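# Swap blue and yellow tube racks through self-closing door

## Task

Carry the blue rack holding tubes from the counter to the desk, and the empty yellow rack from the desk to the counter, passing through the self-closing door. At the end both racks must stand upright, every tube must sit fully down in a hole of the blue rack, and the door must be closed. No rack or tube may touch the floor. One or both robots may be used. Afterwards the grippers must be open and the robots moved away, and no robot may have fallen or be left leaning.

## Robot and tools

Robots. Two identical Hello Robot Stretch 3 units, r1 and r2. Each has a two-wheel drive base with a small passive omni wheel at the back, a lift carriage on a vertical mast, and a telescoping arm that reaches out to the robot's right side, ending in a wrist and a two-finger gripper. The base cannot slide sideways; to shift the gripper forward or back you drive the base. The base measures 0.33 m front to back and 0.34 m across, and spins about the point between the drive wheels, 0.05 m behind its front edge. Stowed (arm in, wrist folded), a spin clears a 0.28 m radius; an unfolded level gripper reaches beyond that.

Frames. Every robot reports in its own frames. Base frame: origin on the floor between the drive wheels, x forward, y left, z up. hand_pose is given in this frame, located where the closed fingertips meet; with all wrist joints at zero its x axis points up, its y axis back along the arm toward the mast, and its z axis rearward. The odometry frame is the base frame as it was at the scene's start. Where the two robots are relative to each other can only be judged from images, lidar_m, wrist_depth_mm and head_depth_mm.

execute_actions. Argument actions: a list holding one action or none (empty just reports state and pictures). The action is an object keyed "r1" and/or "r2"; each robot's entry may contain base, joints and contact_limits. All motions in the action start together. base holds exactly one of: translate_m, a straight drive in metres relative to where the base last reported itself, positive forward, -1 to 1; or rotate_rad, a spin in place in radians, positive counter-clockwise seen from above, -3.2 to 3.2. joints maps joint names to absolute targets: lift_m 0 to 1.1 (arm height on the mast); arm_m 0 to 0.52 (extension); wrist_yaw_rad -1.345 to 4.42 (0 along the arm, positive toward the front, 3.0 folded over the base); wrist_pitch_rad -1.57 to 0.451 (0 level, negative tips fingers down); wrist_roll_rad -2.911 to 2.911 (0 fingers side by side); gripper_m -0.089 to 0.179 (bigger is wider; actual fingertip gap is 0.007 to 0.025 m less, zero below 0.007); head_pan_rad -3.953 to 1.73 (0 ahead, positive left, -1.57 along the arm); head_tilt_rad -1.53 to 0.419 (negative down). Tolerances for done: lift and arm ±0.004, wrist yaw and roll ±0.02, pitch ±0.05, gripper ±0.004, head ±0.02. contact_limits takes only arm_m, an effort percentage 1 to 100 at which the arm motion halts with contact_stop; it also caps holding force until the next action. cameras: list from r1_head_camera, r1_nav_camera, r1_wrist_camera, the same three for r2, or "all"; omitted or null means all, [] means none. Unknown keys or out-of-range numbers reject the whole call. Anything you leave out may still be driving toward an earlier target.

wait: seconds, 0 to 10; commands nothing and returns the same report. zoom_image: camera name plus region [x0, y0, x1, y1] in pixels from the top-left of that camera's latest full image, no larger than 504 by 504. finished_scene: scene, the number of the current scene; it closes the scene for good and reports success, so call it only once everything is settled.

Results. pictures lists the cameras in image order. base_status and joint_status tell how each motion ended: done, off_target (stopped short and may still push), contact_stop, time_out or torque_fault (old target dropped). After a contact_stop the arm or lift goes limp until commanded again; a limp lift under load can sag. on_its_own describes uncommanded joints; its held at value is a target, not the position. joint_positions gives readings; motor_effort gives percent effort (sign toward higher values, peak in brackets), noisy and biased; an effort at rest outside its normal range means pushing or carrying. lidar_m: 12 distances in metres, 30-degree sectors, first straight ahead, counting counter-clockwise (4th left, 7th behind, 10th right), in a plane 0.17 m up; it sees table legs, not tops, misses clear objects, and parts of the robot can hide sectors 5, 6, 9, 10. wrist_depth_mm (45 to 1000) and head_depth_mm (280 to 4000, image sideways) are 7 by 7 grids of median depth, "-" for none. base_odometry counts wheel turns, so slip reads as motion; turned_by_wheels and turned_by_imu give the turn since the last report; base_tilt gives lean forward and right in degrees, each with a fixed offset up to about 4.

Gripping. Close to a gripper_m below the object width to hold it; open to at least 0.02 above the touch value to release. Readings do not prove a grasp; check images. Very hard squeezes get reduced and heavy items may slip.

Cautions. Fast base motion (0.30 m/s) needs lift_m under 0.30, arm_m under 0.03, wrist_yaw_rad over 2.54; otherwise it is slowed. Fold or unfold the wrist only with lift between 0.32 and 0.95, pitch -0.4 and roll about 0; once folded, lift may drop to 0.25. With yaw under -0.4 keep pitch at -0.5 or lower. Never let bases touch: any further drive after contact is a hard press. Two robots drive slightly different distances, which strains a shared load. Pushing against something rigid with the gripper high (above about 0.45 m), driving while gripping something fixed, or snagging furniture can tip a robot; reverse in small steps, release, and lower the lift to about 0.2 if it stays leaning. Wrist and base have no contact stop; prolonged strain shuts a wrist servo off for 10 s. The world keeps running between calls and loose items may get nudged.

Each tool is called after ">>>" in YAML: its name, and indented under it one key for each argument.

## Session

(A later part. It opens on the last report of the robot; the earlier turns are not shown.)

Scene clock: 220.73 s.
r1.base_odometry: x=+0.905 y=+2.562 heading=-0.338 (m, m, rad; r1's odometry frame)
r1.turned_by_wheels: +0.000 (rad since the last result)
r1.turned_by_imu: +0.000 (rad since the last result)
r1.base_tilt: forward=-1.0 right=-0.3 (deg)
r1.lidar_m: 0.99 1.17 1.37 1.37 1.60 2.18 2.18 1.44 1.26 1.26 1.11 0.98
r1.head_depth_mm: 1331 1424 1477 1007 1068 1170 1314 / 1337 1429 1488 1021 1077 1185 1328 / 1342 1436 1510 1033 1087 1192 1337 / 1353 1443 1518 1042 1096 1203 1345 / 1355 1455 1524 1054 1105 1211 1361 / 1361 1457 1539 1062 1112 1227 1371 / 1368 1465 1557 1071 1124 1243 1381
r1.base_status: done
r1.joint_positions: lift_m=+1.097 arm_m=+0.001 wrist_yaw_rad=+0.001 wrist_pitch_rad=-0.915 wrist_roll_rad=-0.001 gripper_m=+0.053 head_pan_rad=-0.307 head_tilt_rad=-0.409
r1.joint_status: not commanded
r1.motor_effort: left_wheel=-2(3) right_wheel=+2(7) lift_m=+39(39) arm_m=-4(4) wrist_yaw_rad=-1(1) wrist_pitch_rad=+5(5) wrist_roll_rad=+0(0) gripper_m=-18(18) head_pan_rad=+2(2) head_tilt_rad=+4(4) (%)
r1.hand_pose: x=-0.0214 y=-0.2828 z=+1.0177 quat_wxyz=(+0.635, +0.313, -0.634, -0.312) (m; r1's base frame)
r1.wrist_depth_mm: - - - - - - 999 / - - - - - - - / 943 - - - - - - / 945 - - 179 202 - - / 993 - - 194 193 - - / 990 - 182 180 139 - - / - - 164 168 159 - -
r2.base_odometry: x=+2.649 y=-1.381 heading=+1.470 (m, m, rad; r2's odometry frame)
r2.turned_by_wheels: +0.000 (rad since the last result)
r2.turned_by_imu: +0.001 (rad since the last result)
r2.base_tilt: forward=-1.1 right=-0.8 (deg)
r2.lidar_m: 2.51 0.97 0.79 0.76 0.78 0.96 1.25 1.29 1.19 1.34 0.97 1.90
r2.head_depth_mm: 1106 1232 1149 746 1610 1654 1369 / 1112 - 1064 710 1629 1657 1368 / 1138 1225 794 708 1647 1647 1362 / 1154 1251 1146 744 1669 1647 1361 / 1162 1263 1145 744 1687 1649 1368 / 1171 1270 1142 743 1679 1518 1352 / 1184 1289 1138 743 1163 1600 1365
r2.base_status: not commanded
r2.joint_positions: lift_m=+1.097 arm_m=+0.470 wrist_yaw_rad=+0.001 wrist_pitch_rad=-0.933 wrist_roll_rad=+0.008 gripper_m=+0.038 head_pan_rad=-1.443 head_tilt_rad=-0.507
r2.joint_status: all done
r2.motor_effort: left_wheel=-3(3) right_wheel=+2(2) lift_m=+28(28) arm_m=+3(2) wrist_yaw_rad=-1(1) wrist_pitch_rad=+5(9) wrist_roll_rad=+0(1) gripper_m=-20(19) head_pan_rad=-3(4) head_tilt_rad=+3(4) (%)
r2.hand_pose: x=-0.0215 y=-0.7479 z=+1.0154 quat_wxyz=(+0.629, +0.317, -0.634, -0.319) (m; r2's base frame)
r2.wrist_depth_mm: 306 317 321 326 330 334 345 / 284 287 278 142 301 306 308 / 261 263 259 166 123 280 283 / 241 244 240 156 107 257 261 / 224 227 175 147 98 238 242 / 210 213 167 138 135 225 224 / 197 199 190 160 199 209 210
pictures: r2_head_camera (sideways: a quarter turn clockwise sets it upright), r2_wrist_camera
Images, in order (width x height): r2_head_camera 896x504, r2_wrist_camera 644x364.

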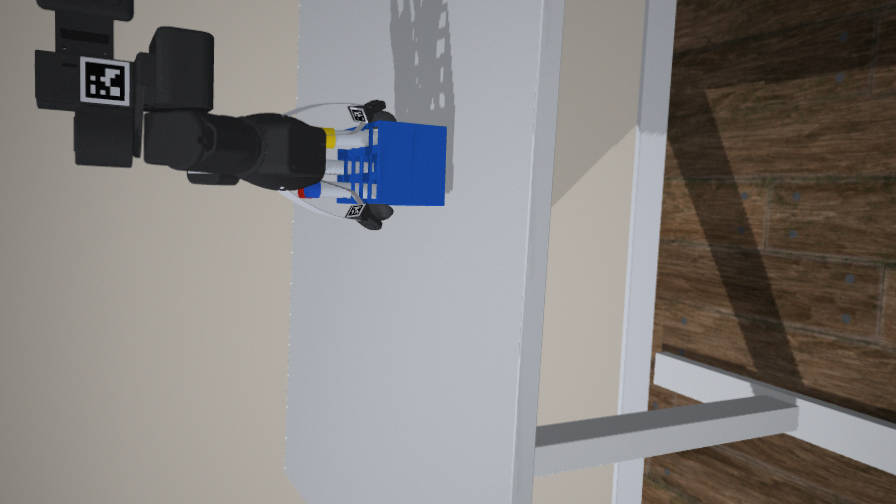

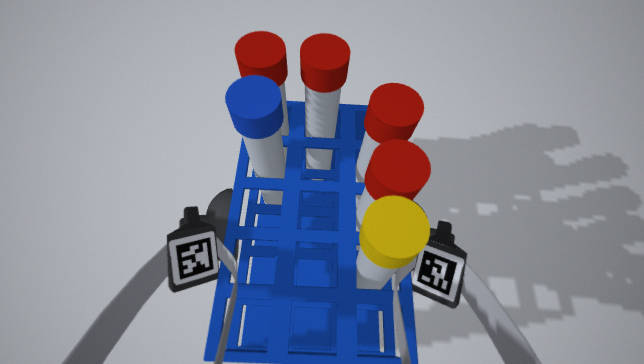

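>>> execute_actions:
  actions:
    - {"r2":{"joints":{"lift_m":1.086}},"r1":{"base":{"translate_m":0.2}}}
  cameras: ["r2_head_camera"]

>>> zoom_image:
  camera: "r2_head_camera"
  region: [280, 60, 500, 260]

Scene clock: 224.70 s.
r1.base_odometry: x=+1.094 y=+2.496 heading=-0.338 (m, m, rad; r1's odometry frame)
r1.turned_by_wheels: +0.000 (rad since the last result)
r1.turned_by_imu: +0.000 (rad since the last result)
r1.base_tilt: forward=-1.0 right=-0.3 (deg)
r1.lidar_m: 0.79 0.94 1.32 1.32 1.54 2.37 2.37 1.51 1.32 1.32 0.89 0.79
r1.head_depth_mm: 1165 1248 1319 935 844 929 1026 / 1173 1251 1329 954 859 938 1039 / 1171 1255 1336 971 866 946 1044 / 1183 1263 1345 993 872 956 1060 / 1186 1268 1352 1011 880 965 1072 / 1191 1277 1372 1030 887 976 1086 / 1194 1282 1376 1056 893 984 1099
r1.base_status: done
r1.joint_positions: lift_m=+1.097 arm_m=+0.001 wrist_yaw_rad=+0.001 wrist_pitch_rad=-0.915 wrist_roll_rad=-0.001 gripper_m=+0.053 head_pan_rad=-0.307 head_tilt_rad=-0.409
r1.joint_status: not commanded
r1.motor_effort: left_wheel=-2(3) right_wheel=+2(5) lift_m=+39(39) arm_m=-4(4) wrist_yaw_rad=-1(1) wrist_pitch_rad=+5(5) wrist_roll_rad=+0(0) gripper_m=-18(18) head_pan_rad=+3(2) head_tilt_rad=+4(3) (%)
r1.hand_pose: x=-0.0214 y=-0.2828 z=+1.0177 quat_wxyz=(+0.635, +0.313, -0.634, -0.312) (m; r1's base frame)
r1.wrist_depth_mm: 713 - - - - - - / 731 - - - - - - / 743 986 - - - - - / 752 - - 179 202 - - / 817 - - 195 193 - - / 834 - 182 182 139 - - / 841 - 163 168 160 - -
r2.base_odometry: x=+2.649 y=-1.381 heading=+1.470 (m, m, rad; r2's odometry frame)
r2.turned_by_wheels: +0.000 (rad since the last result)
r2.turned_by_imu: +0.001 (rad since the last result)
r2.base_tilt: forward=-1.2 right=-0.8 (deg)
r2.lidar_m: 2.51 0.97 0.78 0.76 0.78 0.96 1.25 1.29 1.19 1.34 0.98 1.90
r2.head_depth_mm: 1108 1218 1148 748 1609 1655 1370 / 1114 - 1063 710 1631 1647 1367 / 1137 1226 797 710 1653 1654 1366 / 1156 1254 1147 743 1668 1643 1371 / 1166 1264 1146 744 1699 1649 1365 / 1177 1275 1143 744 1684 1519 1360 / 1185 1284 1142 743 1162 1606 1368
r2.base_status: not commanded
r2.joint_positions: lift_m=+1.086 arm_m=+0.470 wrist_yaw_rad=+0.001 wrist_pitch_rad=-0.933 wrist_roll_rad=+0.008 gripper_m=+0.038 head_pan_rad=-1.443 head_tilt_rad=-0.507
r2.joint_status: all done
r2.motor_effort: left_wheel=-3(3) right_wheel=+2(3) lift_m=+21(24) arm_m=+3(3) wrist_yaw_rad=-1(1) wrist_pitch_rad=+5(5) wrist_roll_rad=+1(1) gripper_m=-19(19) head_pan_rad=-4(4) head_tilt_rad=+4(3) (%)
r2.hand_pose: x=-0.0215 y=-0.7479 z=+1.0047 quat_wxyz=(+0.629, +0.317, -0.634, -0.319) (m; r2's base frame)
r2.wrist_depth_mm: 295 299 305 310 317 321 325 / 272 275 269 142 287 289 298 / 249 249 245 166 122 266 271 / 231 233 229 157 107 246 250 / 216 217 175 146 98 227 230 / 201 201 170 138 134 213 215 / 189 189 172 158 193 199 201
pictures: r2_head_camera (sideways: a quarter turn clockwise sets it upright)
Images, in order (width x height): r2_head_camera 896x504.

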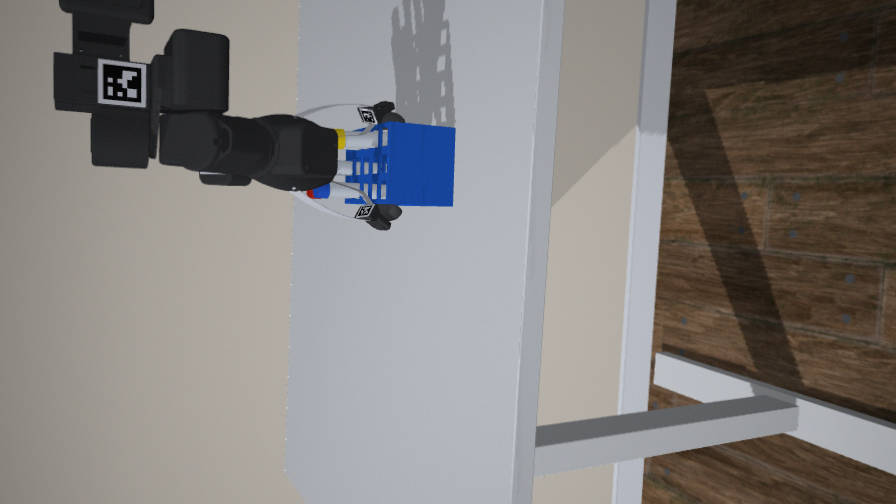

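Region (280, 60, 500, 260) of r2_head_camera's 896x504 image, scaled by 2.291, with more detail than that image has; it fills the top 458 rows of this view, and the rest is white.

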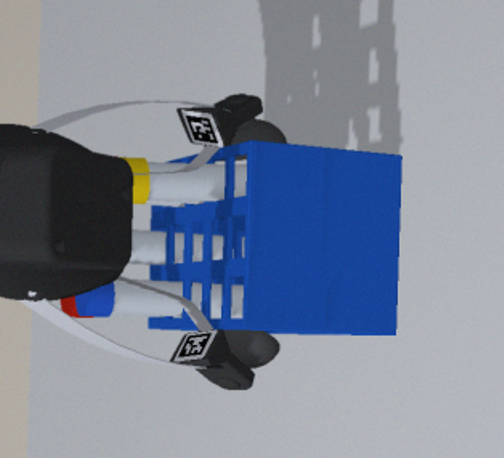

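Touching. Open r2's gripper; r1 continues.

>>> execute_actions:
  actions:
    - {"r2":{"joints":{"gripper_m":0.17}},"r1":{"base":{"translate_m":0.2}}}
  cameras: ["r2_head_camera","r2_wrist_camera"]

Scene clock: 229.57 s.
r1.base_odometry: x=+1.282 y=+2.429 heading=-0.338 (m, m, rad; r1's odometry frame)
r1.turned_by_wheels: +0.000 (rad since the last result)
r1.turned_by_imu: +0.000 (rad since the last result)
r1.base_tilt: forward=-1.0 right=-0.4 (deg)
r1.lidar_m: 0.60 0.71 1.26 1.26 1.47 2.57 2.56 1.57 1.37 1.37 0.68 0.60
r1.head_depth_mm: 995 1070 1145 936 664 689 762 / 1006 1076 1151 955 673 695 770 / 1007 1077 1163 974 682 703 778 / 1013 1085 1164 991 693 710 786 / 1019 1090 1171 1009 701 716 793 / 1021 1096 1177 1032 710 722 802 / 1029 1101 1185 1051 721 729 812
r1.base_status: done
r1.joint_positions: lift_m=+1.097 arm_m=+0.001 wrist_yaw_rad=+0.001 wrist_pitch_rad=-0.915 wrist_roll_rad=-0.001 gripper_m=+0.053 head_pan_rad=-0.307 head_tilt_rad=-0.409
r1.joint_status: not commanded
r1.motor_effort: left_wheel=-2(3) right_wheel=+2(6) lift_m=+39(39) arm_m=-4(4) wrist_yaw_rad=-2(1) wrist_pitch_rad=+5(5) wrist_roll_rad=+0(0) gripper_m=-18(18) head_pan_rad=+2(2) head_tilt_rad=+4(4) (%)
r1.hand_pose: x=-0.0214 y=-0.2828 z=+1.0177 quat_wxyz=(+0.635, +0.313, -0.634, -0.312) (m; r1's base frame)
r1.wrist_depth_mm: 536 681 - - - - - / 525 706 - - - - - / 548 717 - - - - - / 564 762 - 177 202 - - / 596 772 - 195 194 - - / 607 849 182 181 139 - - / 633 826 165 168 160 - -
r2.base_odometry: x=+2.649 y=-1.381 heading=+1.470 (m, m, rad; r2's odometry frame)
r2.turned_by_wheels: +0.000 (rad since the last result)
r2.turned_by_imu: +0.001 (rad since the last result)
r2.base_tilt: forward=-1.2 right=-0.8 (deg)
r2.lidar_m: 2.51 0.96 0.79 0.76 0.78 0.96 1.25 1.30 1.19 1.34 0.98 1.89
r2.head_depth_mm: 1107 1219 1149 746 1609 1657 1372 / 1117 - 1064 709 1629 1656 1370 / 1143 1229 933 709 1648 1644 1367 / 1154 1249 1239 742 1668 1653 1363 / 1164 1262 1143 744 1693 1648 1368 / 1175 1272 1144 742 1685 1515 1356 / 1185 1288 1140 743 1156 1604 1361
r2.base_status: not commanded
r2.joint_positions: lift_m=+1.086 arm_m=+0.470 wrist_yaw_rad=+0.001 wrist_pitch_rad=-0.933 wrist_roll_rad=+0.008 gripper_m=+0.170 head_pan_rad=-1.443 head_tilt_rad=-0.507
r2.joint_status: all done
r2.motor_effort: left_wheel=-3(3) right_wheel=+3(3) lift_m=+21(21) arm_m=+3(3) wrist_yaw_rad=-1(1) wrist_pitch_rad=+5(5) wrist_roll_rad=+1(1) gripper_m=+1(86) head_pan_rad=-4(4) head_tilt_rad=+2(3) (%)
r2.hand_pose: x=-0.0215 y=-0.7479 z=+1.0047 quat_wxyz=(+0.629, +0.317, -0.634, -0.319) (m; r2's base frame)
r2.wrist_depth_mm: 298 299 308 313 319 320 328 / 271 274 267 142 291 292 296 / 249 251 246 165 122 266 269 / 230 233 229 157 108 245 248 / 215 218 214 146 98 230 230 / - 199 199 139 206 - 217 / 189 190 187 159 192 198 200
pictures: r2_head_camera (sideways: a quarter turn clockwise sets it upright), r2_wrist_camera
Images, in order (width x height): r2_head_camera 896x504, r2_wrist_camera 644x364.

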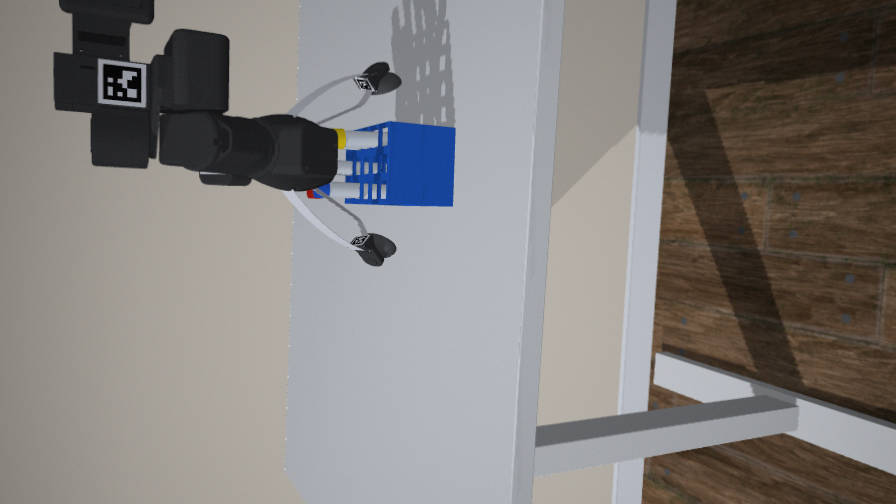

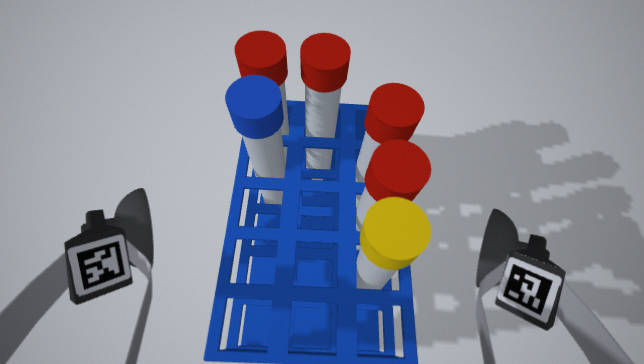

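>>> execute_actions:
  actions:
    - {"r2":{"joints":{"arm_m":0.0,"lift_m":1.097,"head_pan_rad":-1.5,"head_tilt_rad":-0.45}},"r1":{"base":{"rotate_rad":1.27},"joints":{"arm_m":0.5,"head_pan_rad":-1.6,"head_tilt_rad":-0.5},"contact_limits":{"arm_m":20}}}
  cameras: ["r1_head_camera","r1_wrist_camera","r2_head_camera","r2_wrist_camera"]

Scene clock: 235.03 s.
r1.base_odometry: x=+1.282 y=+2.429 heading=+0.932 (m, m, rad; r1's odometry frame)
r1.turned_by_wheels: +1.270 (rad since the last result)
r1.turned_by_imu: +1.289 (rad since the last result)
r1.base_tilt: forward=-0.9 right=-0.3 (deg)
r1.lidar_m: 1.26 1.30 1.76 2.56 1.99 1.43 1.37 0.84 0.62 0.60 0.62 0.85
r1.head_depth_mm: - 1087 1138 779 678 765 872 / 987 1101 1148 792 684 769 879 / 986 - 748 738 687 776 887 / 1012 1098 1163 821 683 782 896 / 1015 1100 1168 834 696 787 906 / 1017 1106 1172 848 703 793 911 / 1018 1106 1180 864 715 798 922
r1.base_status: done
r1.joint_positions: lift_m=+1.097 arm_m=+0.500 wrist_yaw_rad=+0.000 wrist_pitch_rad=-0.915 wrist_roll_rad=-0.001 gripper_m=+0.053 head_pan_rad=-1.593 head_tilt_rad=-0.494
r1.joint_status: all done
r1.motor_effort: left_wheel=-1(6) right_wheel=+1(5) lift_m=+38(39) arm_m=+5(2) wrist_yaw_rad=-1(2) wrist_pitch_rad=+5(5) wrist_roll_rad=+0(0) gripper_m=-19(19) head_pan_rad=-3(28) head_tilt_rad=-3(15) (%)
r1.contact_limits: arm_m 20 (drawing in: default 27, maximum 44; extending or still: default 37, maximum 60)
r1.hand_pose: x=-0.0216 y=-0.7817 z=+1.0177 quat_wxyz=(+0.635, +0.313, -0.634, -0.313) (m; r1's base frame)
r1.wrist_depth_mm: 485 494 484 471 454 438 429 / 440 432 420 408 395 387 376 / 389 390 376 364 355 344 337 / 351 344 333 179 202 310 302 / 318 312 302 195 193 283 279 / 290 284 181 180 139 262 255 / 267 263 163 168 159 236 239
r2.base_odometry: x=+2.649 y=-1.381 heading=+1.470 (m, m, rad; r2's odometry frame)
r2.turned_by_wheels: +0.000 (rad since the last result)
r2.turned_by_imu: +0.001 (rad since the last result)
r2.base_tilt: forward=-1.1 right=-0.9 (deg)
r2.lidar_m: 2.51 0.96 0.78 0.75 0.79 0.96 1.25 1.30 1.19 1.34 0.98 1.90
r2.head_depth_mm: 1134 - - - - - - / 1139 - - - - - - / 1151 1236 1293 733 - - - / 1152 1238 1295 785 675 1713 1414 / 1156 1239 1301 828 676 1719 1379 / 1163 1250 1305 828 675 1711 1384 / 1164 1258 1314 828 674 1208 1319
r2.base_status: not commanded
r2.joint_positions: lift_m=+1.097 arm_m=+0.000 wrist_yaw_rad=+0.001 wrist_pitch_rad=-0.932 wrist_roll_rad=+0.008 gripper_m=+0.170 head_pan_rad=-1.493 head_tilt_rad=-0.458
r2.joint_status: all done
r2.motor_effort: left_wheel=-3(3) right_wheel=+2(3) lift_m=+27(29) arm_m=-4(4) wrist_yaw_rad=+0(1) wrist_pitch_rad=+4(5) wrist_roll_rad=+1(1) gripper_m=+0(1) head_pan_rad=-4(12) head_tilt_rad=+2(10) (%)
r2.hand_pose: x=-0.0215 y=-0.2789 z=+1.0155 quat_wxyz=(+0.629, +0.317, -0.634, -0.319) (m; r2's base frame)
r2.wrist_depth_mm: - - - 365 351 353 355 / - - - - - - - / - - - - - - - / - - - - - - - / - - - - - - - / - - - - - - - / - - - - - - -
pictures: r1_head_camera (sideways: a quarter turn clockwise sets it upright), r1_wrist_camera, r2_head_camera (sideways: a quarter turn clockwise sets it upright), r2_wrist_camera
Images, in order (width x height): r1_head_camera 896x504, r1_wrist_camera 644x364, r2_head_camera 896x504, r2_wrist_camera 644x364.

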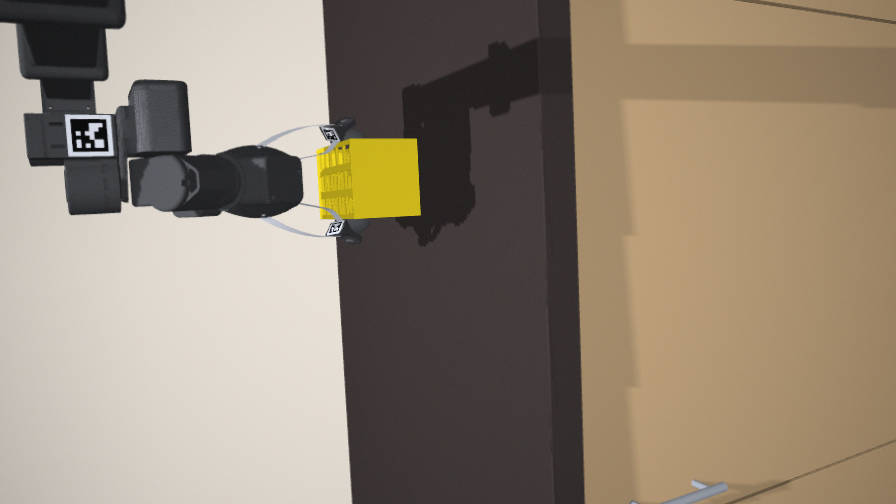

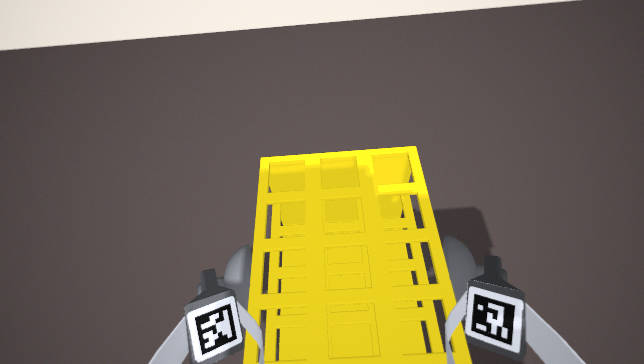

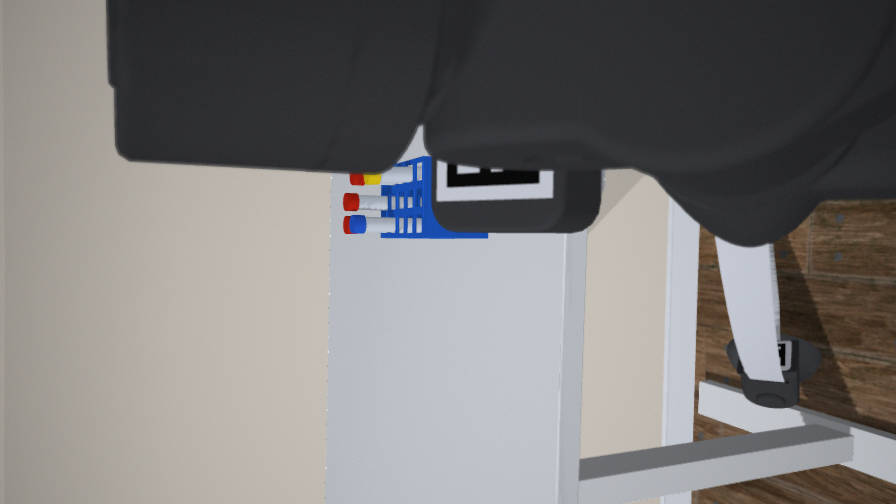

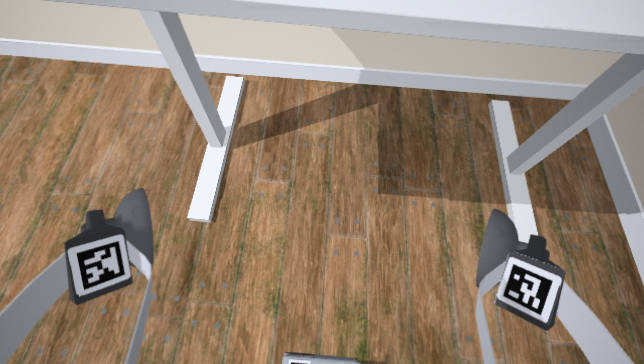

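>>> execute_actions:
  actions:
    - {"r2":{"joints":{"lift_m":0.9,"wrist_pitch_rad":0.1}},"r1":{"joints":{"lift_m":1.052}}}
  cameras: ["r1_head_camera","r2_head_camera","r2_wrist_camera"]

>>> zoom_image:
  camera: "r1_head_camera"
  region: [300, 80, 520, 280]

>>> zoom_image:
  camera: "r2_head_camera"
  region: [320, 110, 520, 270]

Scene clock: 238.33 s.
r1.base_odometry: x=+1.282 y=+2.429 heading=+0.932 (m, m, rad; r1's odometry frame)
r1.turned_by_wheels: +0.000 (rad since the last result)
r1.turned_by_imu: +0.000 (rad since the last result)
r1.base_tilt: forward=-1.0 right=-0.3 (deg)
r1.lidar_m: 1.26 1.30 1.76 2.56 1.98 1.43 1.37 0.85 0.62 0.60 0.62 0.86
r1.head_depth_mm: 991 1115 1142 778 679 764 871 / 996 - 1145 790 684 771 881 / 1009 - 839 737 686 774 884 / 1012 1094 1164 815 683 781 897 / 1012 1101 1169 832 694 789 904 / 1017 1100 1176 847 705 791 911 / 1020 1107 1180 865 714 798 920
r1.base_status: not commanded
r1.joint_positions: lift_m=+1.052 arm_m=+0.500 wrist_yaw_rad=+0.000 wrist_pitch_rad=-0.915 wrist_roll_rad=-0.001 gripper_m=+0.053 head_pan_rad=-1.593 head_tilt_rad=-0.494
r1.joint_status: all done
r1.motor_effort: left_wheel=-1(1) right_wheel=+1(2) lift_m=+27(31) arm_m=+6(5) wrist_yaw_rad=+0(0) wrist_pitch_rad=+5(5) wrist_roll_rad=+0(0) gripper_m=-19(19) head_pan_rad=-2(3) head_tilt_rad=-3(3) (%)
r1.hand_pose: x=-0.0216 y=-0.7817 z=+0.9731 quat_wxyz=(+0.635, +0.313, -0.634, -0.313) (m; r1's base frame)
r1.wrist_depth_mm: 435 421 404 384 377 363 352 / 378 362 357 343 328 323 313 / 331 322 316 304 294 291 281 / 296 286 280 179 202 261 254 / 267 260 252 195 193 241 233 / 241 238 182 181 139 220 216 / 224 222 164 167 159 198 201
r2.base_odometry: x=+2.649 y=-1.381 heading=+1.470 (m, m, rad; r2's odometry frame)
r2.turned_by_wheels: +0.000 (rad since the last result)
r2.turned_by_imu: +0.001 (rad since the last result)
r2.base_tilt: forward=-1.1 right=-0.9 (deg)
r2.lidar_m: 2.51 0.96 0.79 0.76 0.78 0.96 1.25 1.29 1.19 1.34 0.98 1.90
r2.head_depth_mm: 1140 1221 1276 829 647 1680 1460 / 1144 1229 1282 830 676 1702 - / 1147 1236 1293 726 677 1715 - / 1152 1242 1297 776 675 1700 1420 / 1157 1247 1299 829 644 1709 1420 / 1164 1248 1305 826 674 1697 1417 / 1162 1252 1309 828 674 1206 1320
r2.base_status: not commanded
r2.joint_positions: lift_m=+0.900 arm_m=+0.000 wrist_yaw_rad=+0.001 wrist_pitch_rad=+0.078 wrist_roll_rad=+0.008 gripper_m=+0.170 head_pan_rad=-1.493 head_tilt_rad=-0.458
r2.joint_status: all done
r2.motor_effort: left_wheel=-3(3) right_wheel=+3(2) lift_m=+22(22) arm_m=-3(3) wrist_yaw_rad=-1(1) wrist_pitch_rad=+8(7) wrist_roll_rad=+1(0) gripper_m=+0(0) head_pan_rad=-4(4) head_tilt_rad=+3(3) (%)
r2.hand_pose: x=-0.0213 y=-0.4028 z=+1.0347 quat_wxyz=(+0.704, -0.027, -0.709, +0.028) (m; r2's base frame)
r2.wrist_depth_mm: - - - - - - - / - - - - - - - / - - - - - - - / - 885 985 553 - - - / 401 449 440 464 503 615 583 / - 702 332 328 333 - 347 / - - - - - - -
pictures: r1_head_camera (sideways: a quarter turn clockwise sets it upright), r2_head_camera (sideways: a quarter turn clockwise sets it upright), r2_wrist_camera
Images, in order (width x height): r1_head_camera 896x504, r2_head_camera 896x504, r2_wrist_camera 644x364.

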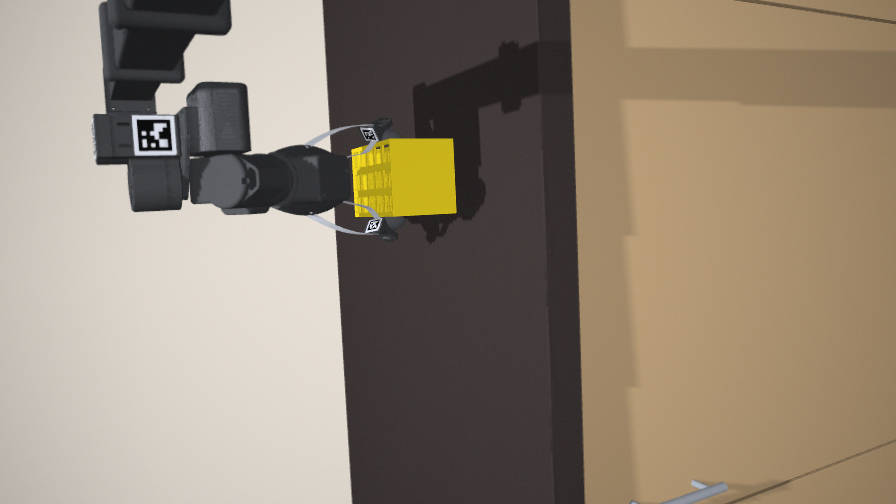

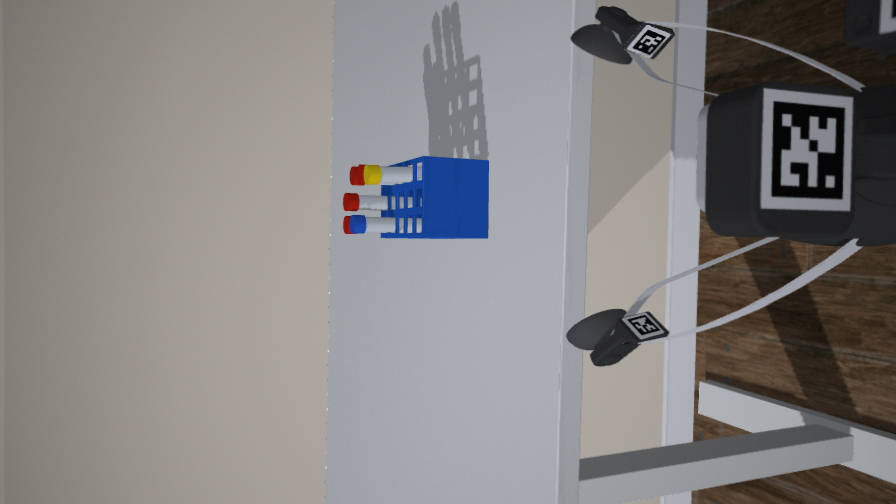

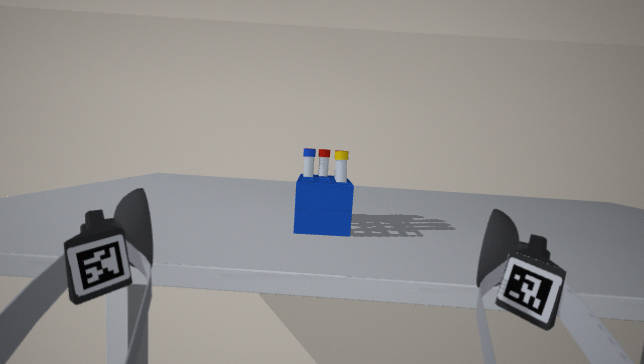

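Region (300, 80, 520, 280) of r1_head_camera's 896x504 image, scaled by 2.291, with more detail than that image has; it fills the top 458 rows of this view, and the rest is white.

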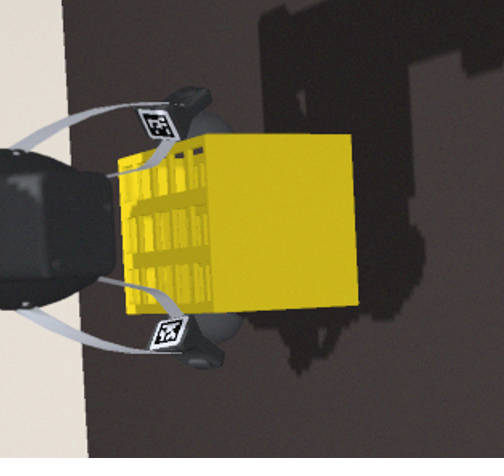

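Region (320, 110, 520, 270) of r2_head_camera's 896x504 image, scaled by 2.520, with more detail than that image has; it fills the top 403 rows of this view, and the rest is white.

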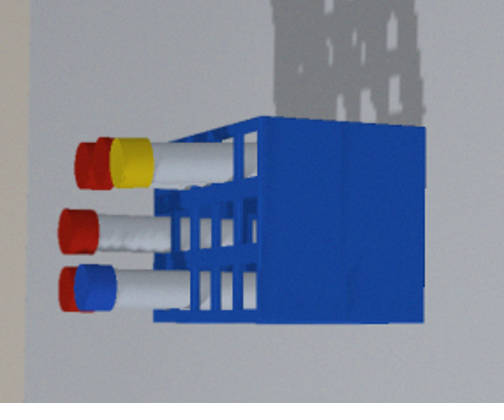

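>>> execute_actions:
  actions:
    - {"r2":{"joints":{"head_pan_rad":1.55,"head_tilt_rad":-0.6}},"r1":{"joints":{"lift_m":1.043}}}
  cameras: ["r1_head_camera","r2_nav_camera","r1_wrist_camera"]

Scene clock: 240.67 s.
r1.base_odometry: x=+1.282 y=+2.429 heading=+0.932 (m, m, rad; r1's odometry frame)
r1.turned_by_wheels: +0.000 (rad since the last result)
r1.turned_by_imu: +0.000 (rad since the last result)
r1.base_tilt: forward=-1.0 right=-0.2 (deg)
r1.lidar_m: 1.26 1.30 1.76 2.56 1.98 1.43 1.37 0.84 0.62 0.60 0.62 0.85
r1.head_depth_mm: 995 - 1141 777 679 764 874 / 1002 - 1148 788 685 769 880 / 1009 - 1074 747 686 774 888 / 1011 1098 1166 816 684 782 894 / 1015 1102 1169 834 694 787 903 / 1017 1105 1172 852 705 793 912 / 1019 1104 1177 862 714 796 921
r1.base_status: not commanded
r1.joint_positions: lift_m=+1.043 arm_m=+0.500 wrist_yaw_rad=+0.000 wrist_pitch_rad=-0.915 wrist_roll_rad=-0.001 gripper_m=+0.053 head_pan_rad=-1.593 head_tilt_rad=-0.494
r1.joint_status: all done
r1.motor_effort: left_wheel=-2(1) right_wheel=+2(1) lift_m=+27(29) arm_m=+4(6) wrist_yaw_rad=+0(0) wrist_pitch_rad=+5(5) wrist_roll_rad=+0(0) gripper_m=-18(18) head_pan_rad=-2(3) head_tilt_rad=-3(3) (%)
r1.hand_pose: x=-0.0216 y=-0.7817 z=+0.9641 quat_wxyz=(+0.635, +0.313, -0.634, -0.313) (m; r1's base frame)
r1.wrist_depth_mm: 414 401 392 367 365 349 342 / 359 349 336 328 321 308 298 / 318 303 300 289 286 275 270 / 282 275 268 179 201 249 244 / 255 251 244 195 193 230 224 / 235 229 182 181 139 212 207 / 213 214 164 167 159 190 193
r2.base_odometry: x=+2.649 y=-1.381 heading=+1.470 (m, m, rad; r2's odometry frame)
r2.turned_by_wheels: +0.000 (rad since the last result)
r2.turned_by_imu: +0.001 (rad since the last result)
r2.base_tilt: forward=-1.1 right=-0.9 (deg)
r2.lidar_m: 2.51 0.96 0.78 0.76 0.78 0.96 1.25 1.30 1.19 1.34 0.98 1.89
r2.head_depth_mm: 642 706 783 883 1009 1161 1248 / 638 701 778 871 997 1161 1277 / 633 696 772 866 989 1146 1270 / 631 692 765 860 979 1135 1267 / 626 688 761 851 974 1122 1264 / 623 684 757 846 960 1108 1252 / 619 678 750 839 951 - -
r2.base_status: not commanded
r2.joint_positions: lift_m=+0.900 arm_m=+0.000 wrist_yaw_rad=+0.001 wrist_pitch_rad=+0.078 wrist_roll_rad=+0.008 gripper_m=+0.170 head_pan_rad=+1.543 head_tilt_rad=-0.592
r2.joint_status: all done
r2.motor_effort: left_wheel=-3(3) right_wheel=+3(2) lift_m=+22(22) arm_m=-4(3) wrist_yaw_rad=-1(1) wrist_pitch_rad=+8(8) wrist_roll_rad=+1(1) gripper_m=+1(0) head_pan_rad=+4(48) head_tilt_rad=-2(15) (%)
r2.hand_pose: x=-0.0213 y=-0.4028 z=+1.0347 quat_wxyz=(+0.704, -0.027, -0.709, +0.028) (m; r2's base frame)
r2.wrist_depth_mm: - - - - - - - / - - - - - - - / - - - - - - - / - 897 975 563 - - - / 398 447 443 458 495 604 576 / - 700 331 327 333 - 348 / - - - - - - -
pictures: r1_head_camera (sideways: a quarter turn clockwise sets it upright), r1_wrist_camera, r2_nav_camera (sideways: a quarter turn counterclockwise sets it upright)
Images, in order (width x height): r1_head_camera 896x504, r1_wrist_camera 644x364, r2_nav_camera 672x504.

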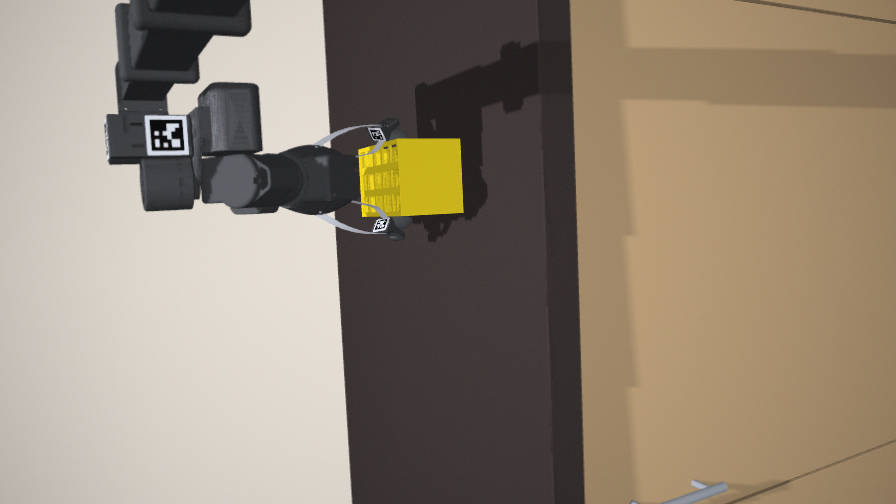

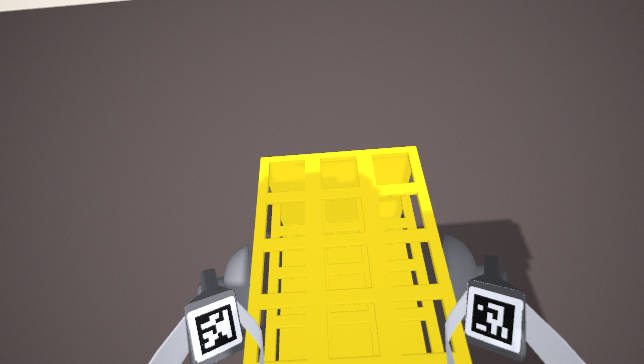

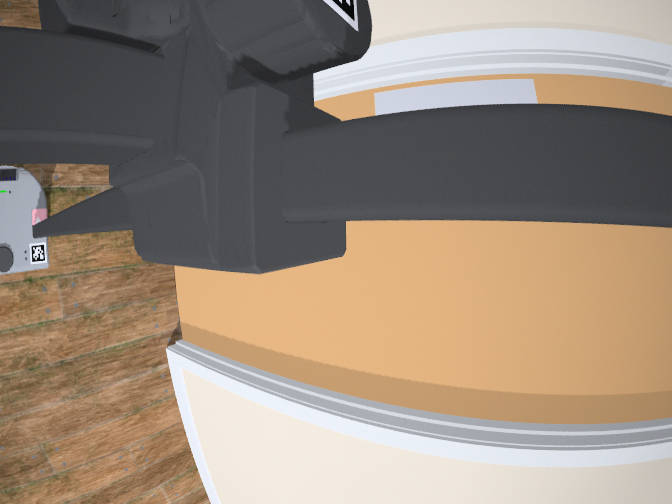

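>>> execute_actions:
  actions:
    - {"r1":{"joints":{"lift_m":1.036}}}
  cameras: ["r1_head_camera"]

Scene clock: 241.60 s.
r1.base_odometry: x=+1.282 y=+2.429 heading=+0.932 (m, m, rad; r1's odometry frame)
r1.turned_by_wheels: +0.000 (rad since the last result)
r1.turned_by_imu: +0.000 (rad since the last result)
r1.base_tilt: forward=-0.9 right=-0.3 (deg)
r1.lidar_m: 1.26 1.30 1.76 2.56 1.99 1.43 1.37 0.84 0.62 0.60 0.62 0.86
r1.head_depth_mm: 1003 - 1140 779 680 766 874 / 1006 - 1157 788 683 768 883 / 1009 - - 753 688 776 888 / 1012 1097 1166 816 684 782 895 / 1012 1101 1171 834 695 788 906 / 1017 1104 1170 849 702 793 912 / 1018 1105 1179 865 716 797 924
r1.base_status: not commanded
r1.joint_positions: lift_m=+1.036 arm_m=+0.500 wrist_yaw_rad=+0.000 wrist_pitch_rad=-0.896 wrist_roll_rad=-0.001 gripper_m=+0.053 head_pan_rad=-1.593 head_tilt_rad=-0.494
r1.joint_status: all done
r1.motor_effort: left_wheel=-2(1) right_wheel=+2(3) lift_m=+23(25) arm_m=+6(5) wrist_yaw_rad=+0(0) wrist_pitch_rad=-1(5) wrist_roll_rad=+0(0) gripper_m=-18(20) head_pan_rad=-2(3) head_tilt_rad=-3(3) (%)
r1.hand_pose: x=-0.0216 y=-0.7858 z=+0.9600 quat_wxyz=(+0.638, +0.307, -0.637, -0.306) (m; r1's base frame)
r1.wrist_depth_mm: 424 416 402 387 367 354 338 / 363 352 340 335 320 308 300 / 318 307 297 294 283 276 269 / 282 275 269 180 202 250 242 / 253 249 241 159 191 228 223 / 230 226 180 181 137 209 203 / 210 209 163 169 159 187 190
r2.base_odometry: x=+2.649 y=-1.381 heading=+1.470 (m, m, rad; r2's odometry frame)
r2.turned_by_wheels: +0.000 (rad since the last result)
r2.turned_by_imu: +0.000 (rad since the last result)
r2.base_tilt: forward=-1.1 right=-0.9 (deg)
r2.lidar_m: 2.51 0.96 0.78 0.76 0.78 0.96 1.25 1.30 1.19 1.34 0.98 1.90
r2.head_depth_mm: 642 703 783 882 1009 1166 1248 / 638 700 778 874 997 1161 1276 / 635 697 772 867 986 1147 1267 / 630 691 765 858 980 1137 1267 / 627 687 760 853 970 1120 1266 / 623 683 756 847 962 1111 1254 / 620 679 750 838 949 - -
r2.base_status: not commanded
r2.joint_positions: lift_m=+0.900 arm_m=+0.000 wrist_yaw_rad=+0.001 wrist_pitch_rad=+0.078 wrist_roll_rad=+0.008 gripper_m=+0.170 head_pan_rad=+1.543 head_tilt_rad=-0.592
r2.joint_status: not commanded
r2.motor_effort: left_wheel=-3(3) right_wheel=+2(3) lift_m=+22(21) arm_m=-4(3) wrist_yaw_rad=-1(1) wrist_pitch_rad=+8(8) wrist_roll_rad=+1(1) gripper_m=+0(1) head_pan_rad=+3(4) head_tilt_rad=-2(3) (%)
r2.hand_pose: x=-0.0213 y=-0.4028 z=+1.0347 quat_wxyz=(+0.704, -0.027, -0.709, +0.028) (m; r2's base frame)
r2.wrist_depth_mm: - - - - - - - / - - - - - - - / - - - - - - - / - 893 991 552 - - - / 401 450 447 459 496 607 591 / - 706 332 328 334 - 346 / - - - - - - -
pictures: r1_head_camera (sideways: a quarter turn clockwise sets it upright)
Images, in order (width x height): r1_head_camera 896x504.

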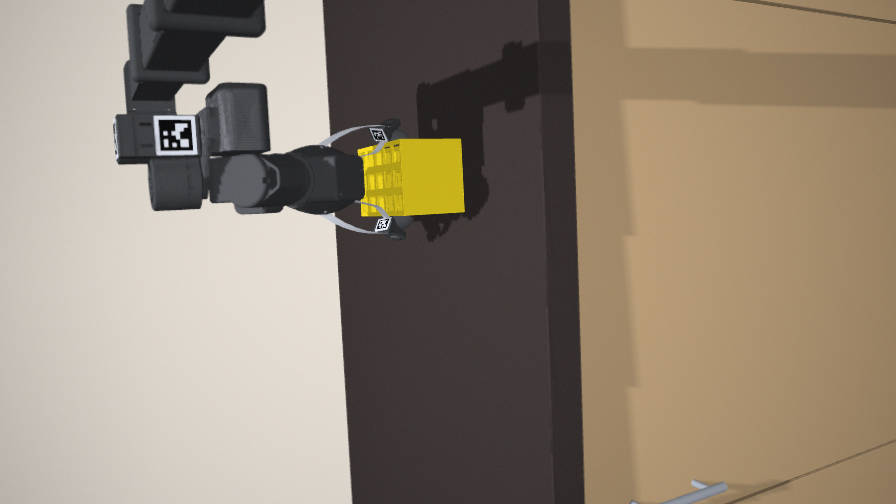

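>>> execute_actions:
  actions:
    - {"r1":{"joints":{"gripper_m":0.15}},"r2":{"joints":{"wrist_pitch_rad":-0.9,"head_pan_rad":-1.5,"head_tilt_rad":-0.5}}}
  cameras: ["r1_wrist_camera"]

>>> execute_actions:
  actions:
    - {"r1":{"joints":{"arm_m":0.0,"lift_m":1.06}}}
  cameras: ["r1_head_camera","r1_nav_camera","r2_head_camera"]

Scene clock: 243.83 s.
r1.base_odometry: x=+1.282 y=+2.429 heading=+0.932 (m, m, rad; r1's odometry frame)
r1.turned_by_wheels: +0.000 (rad since the last result)
r1.turned_by_imu: +0.000 (rad since the last result)
r1.base_tilt: forward=-1.0 right=-0.3 (deg)
r1.lidar_m: 1.26 1.30 1.76 2.56 1.98 1.43 1.37 0.85 0.62 0.60 0.62 0.86
r1.head_depth_mm: 1004 - 1143 778 680 762 873 / 1006 - 1159 788 685 769 879 / 1006 - - 754 686 776 889 / 1010 1097 1166 816 683 779 897 / 1013 1101 1172 832 695 787 903 / 1014 1103 1175 849 704 794 911 / 1017 1104 1179 864 713 797 922
r1.base_status: not commanded
r1.joint_positions: lift_m=+1.036 arm_m=+0.500 wrist_yaw_rad=+0.000 wrist_pitch_rad=-0.907 wrist_roll_rad=-0.001 gripper_m=+0.150 head_pan_rad=-1.593 head_tilt_rad=-0.494
r1.joint_status: all done
r1.motor_effort: left_wheel=-2(2) right_wheel=+2(3) lift_m=+26(26) arm_m=+5(6) wrist_yaw_rad=-1(0) wrist_pitch_rad=+2(2) wrist_roll_rad=+0(0) gripper_m=+1(97) head_pan_rad=-2(2) head_tilt_rad=-3(3) (%)
r1.hand_pose: x=-0.0216 y=-0.7834 z=+0.9582 quat_wxyz=(+0.636, +0.310, -0.635, -0.310) (m; r1's base frame)
r1.wrist_depth_mm: 418 396 383 367 355 339 333 / 354 346 330 318 307 301 293 / 310 300 294 288 279 273 265 / 277 268 261 188 218 244 239 / 247 247 237 182 180 225 218 / 227 227 214 167 138 206 202 / 209 - 195 131 127 189 -
r2.base_odometry: x=+2.649 y=-1.381 heading=+1.470 (m, m, rad; r2's odometry frame)
r2.turned_by_wheels: +0.000 (rad since the last result)
r2.turned_by_imu: +0.001 (rad since the last result)
r2.base_tilt: forward=-1.2 right=-0.9 (deg)
r2.lidar_m: 2.51 0.96 0.79 0.76 0.78 0.96 1.25 1.29 1.19 1.34 0.98 1.90
r2.head_depth_mm: 1133 1234 1150 747 1641 1662 1460 / 1141 1234 1147 747 1646 1653 1419 / 1147 1239 1065 708 1649 1649 1456 / 1147 1248 1145 713 1655 1642 1398 / 1157 1251 1146 744 1684 1640 1372 / 1162 1251 1142 744 1682 1598 1368 / 1162 1262 1143 743 1124 1301 1331
r2.base_status: not commanded
r2.joint_positions: lift_m=+0.900 arm_m=+0.000 wrist_yaw_rad=+0.001 wrist_pitch_rad=-0.906 wrist_roll_rad=+0.008 gripper_m=+0.170 head_pan_rad=-1.493 head_tilt_rad=-0.507
r2.joint_status: all done
r2.motor_effort: left_wheel=-3(3) right_wheel=+2(2) lift_m=+21(22) arm_m=-3(3) wrist_yaw_rad=+0(0) wrist_pitch_rad=+2(7) wrist_roll_rad=+0(1) gripper_m=+0(0) head_pan_rad=-4(49) head_tilt_rad=+3(11) (%)
r2.hand_pose: x=-0.0215 y=-0.2845 z=+0.8223 quat_wxyz=(+0.633, +0.308, -0.638, -0.311) (m; r2's base frame)
r2.wrist_depth_mm: - - - - - - - / - - - - - - - / - - - - - - - / - - - - - - - / - - - - - - - / 919 934 930 954 956 - 976 / 848 871 875 906 908 916 910
pictures: r1_wrist_camera
Images, in order (width x height): r1_wrist_camera 644x364.

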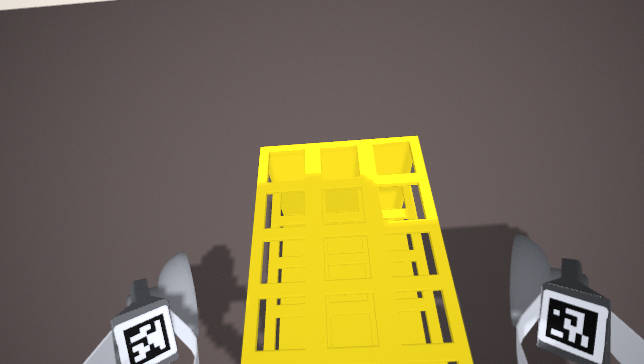

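Scene clock: 248.70 s.
r1.base_odometry: x=+1.282 y=+2.429 heading=+0.932 (m, m, rad; r1's odometry frame)
r1.turned_by_wheels: +0.000 (rad since the last result)
r1.turned_by_imu: +0.001 (rad since the last result)
r1.base_tilt: forward=-1.0 right=-0.4 (deg)
r1.lidar_m: 1.26 1.30 1.76 2.56 1.98 1.43 1.37 0.84 0.62 0.60 0.62 0.85
r1.head_depth_mm: 1002 1085 - - - - - / 1006 1093 - - - - - / 1011 1091 1147 - - 757 909 / 1014 1098 1166 820 684 767 912 / 1014 1100 1168 833 694 775 904 / 1019 1103 1176 852 705 794 913 / 1019 1105 1176 865 715 797 923
r1.base_status: not commanded
r1.joint_positions: lift_m=+1.060 arm_m=+0.001 wrist_yaw_rad=+0.000 wrist_pitch_rad=-0.909 wrist_roll_rad=-0.001 gripper_m=+0.150 head_pan_rad=-1.593 head_tilt_rad=-0.494
r1.joint_status: all done
r1.motor_effort: left_wheel=-2(2) right_wheel=+3(2) lift_m=+38(39) arm_m=-6(6) wrist_yaw_rad=+0(0) wrist_pitch_rad=+3(3) wrist_roll_rad=+0(0) gripper_m=+1(1) head_pan_rad=-2(2) head_tilt_rad=-3(3) (%)
r1.hand_pose: x=-0.0216 y=-0.2843 z=+0.9816 quat_wxyz=(+0.636, +0.311, -0.635, -0.310) (m; r1's base frame)
r1.wrist_depth_mm: 460 438 429 412 396 390 388 / 426 421 416 444 448 457 467 / 508 526 526 535 543 552 563 / 629 645 646 655 671 672 704 / 822 822 833 874 892 886 901 / - - - - - - - / - - - - - - -
r2.base_odometry: x=+2.649 y=-1.381 heading=+1.470 (m, m, rad; r2's odometry frame)
r2.turned_by_wheels: +0.000 (rad since the last result)
r2.turned_by_imu: +0.001 (rad since the last result)
r2.base_tilt: forward=-1.2 right=-0.9 (deg)
r2.lidar_m: 2.51 0.97 0.79 0.76 0.78 0.96 1.25 1.29 1.18 1.34 0.98 1.90
r2.head_depth_mm: 1140 1232 1151 747 1639 1659 1460 / 1146 1237 1145 747 1649 1645 1422 / 1143 1241 1067 709 1653 1643 1458 / 1149 1247 1147 712 1661 1647 1401 / 1153 1247 1145 744 1670 1655 1365 / 1161 1261 1143 743 1682 1605 1366 / 1167 1264 1144 744 1123 1304 1331
r2.base_status: not commanded
r2.joint_positions: lift_m=+0.900 arm_m=+0.000 wrist_yaw_rad=+0.001 wrist_pitch_rad=-0.906 wrist_roll_rad=+0.008 gripper_m=+0.170 head_pan_rad=-1.493 head_tilt_rad=-0.507
r2.joint_status: not commanded
r2.motor_effort: left_wheel=-3(3) right_wheel=+2(3) lift_m=+21(21) arm_m=-3(3) wrist_yaw_rad=+0(0) wrist_pitch_rad=+2(2) wrist_roll_rad=+1(0) gripper_m=+0(0) head_pan_rad=-4(4) head_tilt_rad=+2(3) (%)
r2.hand_pose: x=-0.0215 y=-0.2845 z=+0.8223 quat_wxyz=(+0.633, +0.309, -0.638, -0.311) (m; r2's base frame)
r2.wrist_depth_mm: - - - - - - - / - - - - - - - / - - - - - - - / - - - - - - - / 993 - - - - - - / 927 920 913 930 982 - 997 / 862 849 914 883 897 890 904
pictures: r1_head_camera (sideways: a quarter turn clockwise sets it upright), r1_nav_camera (sideways: a quarter turn counterclockwise sets it upright), r2_head_camera (sideways: a quarter turn clockwise sets it upright)
Images, in order (width x height): r1_head_camera 896x504, r1_nav_camera 672x504, r2_head_camera 896x504.

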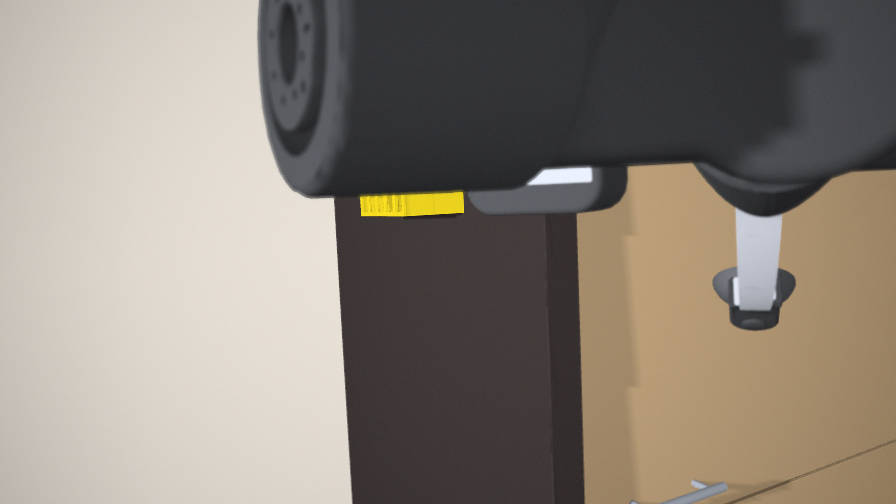

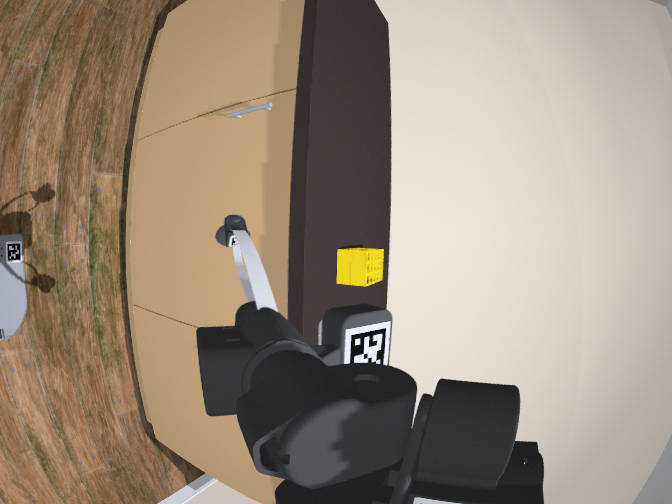

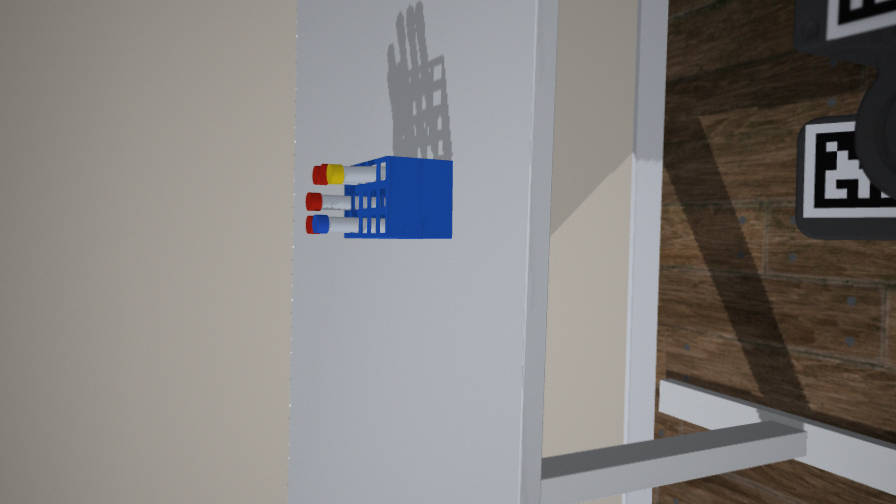

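>>> finished_scene:
  scene: 1

The scene is finished: the task was done.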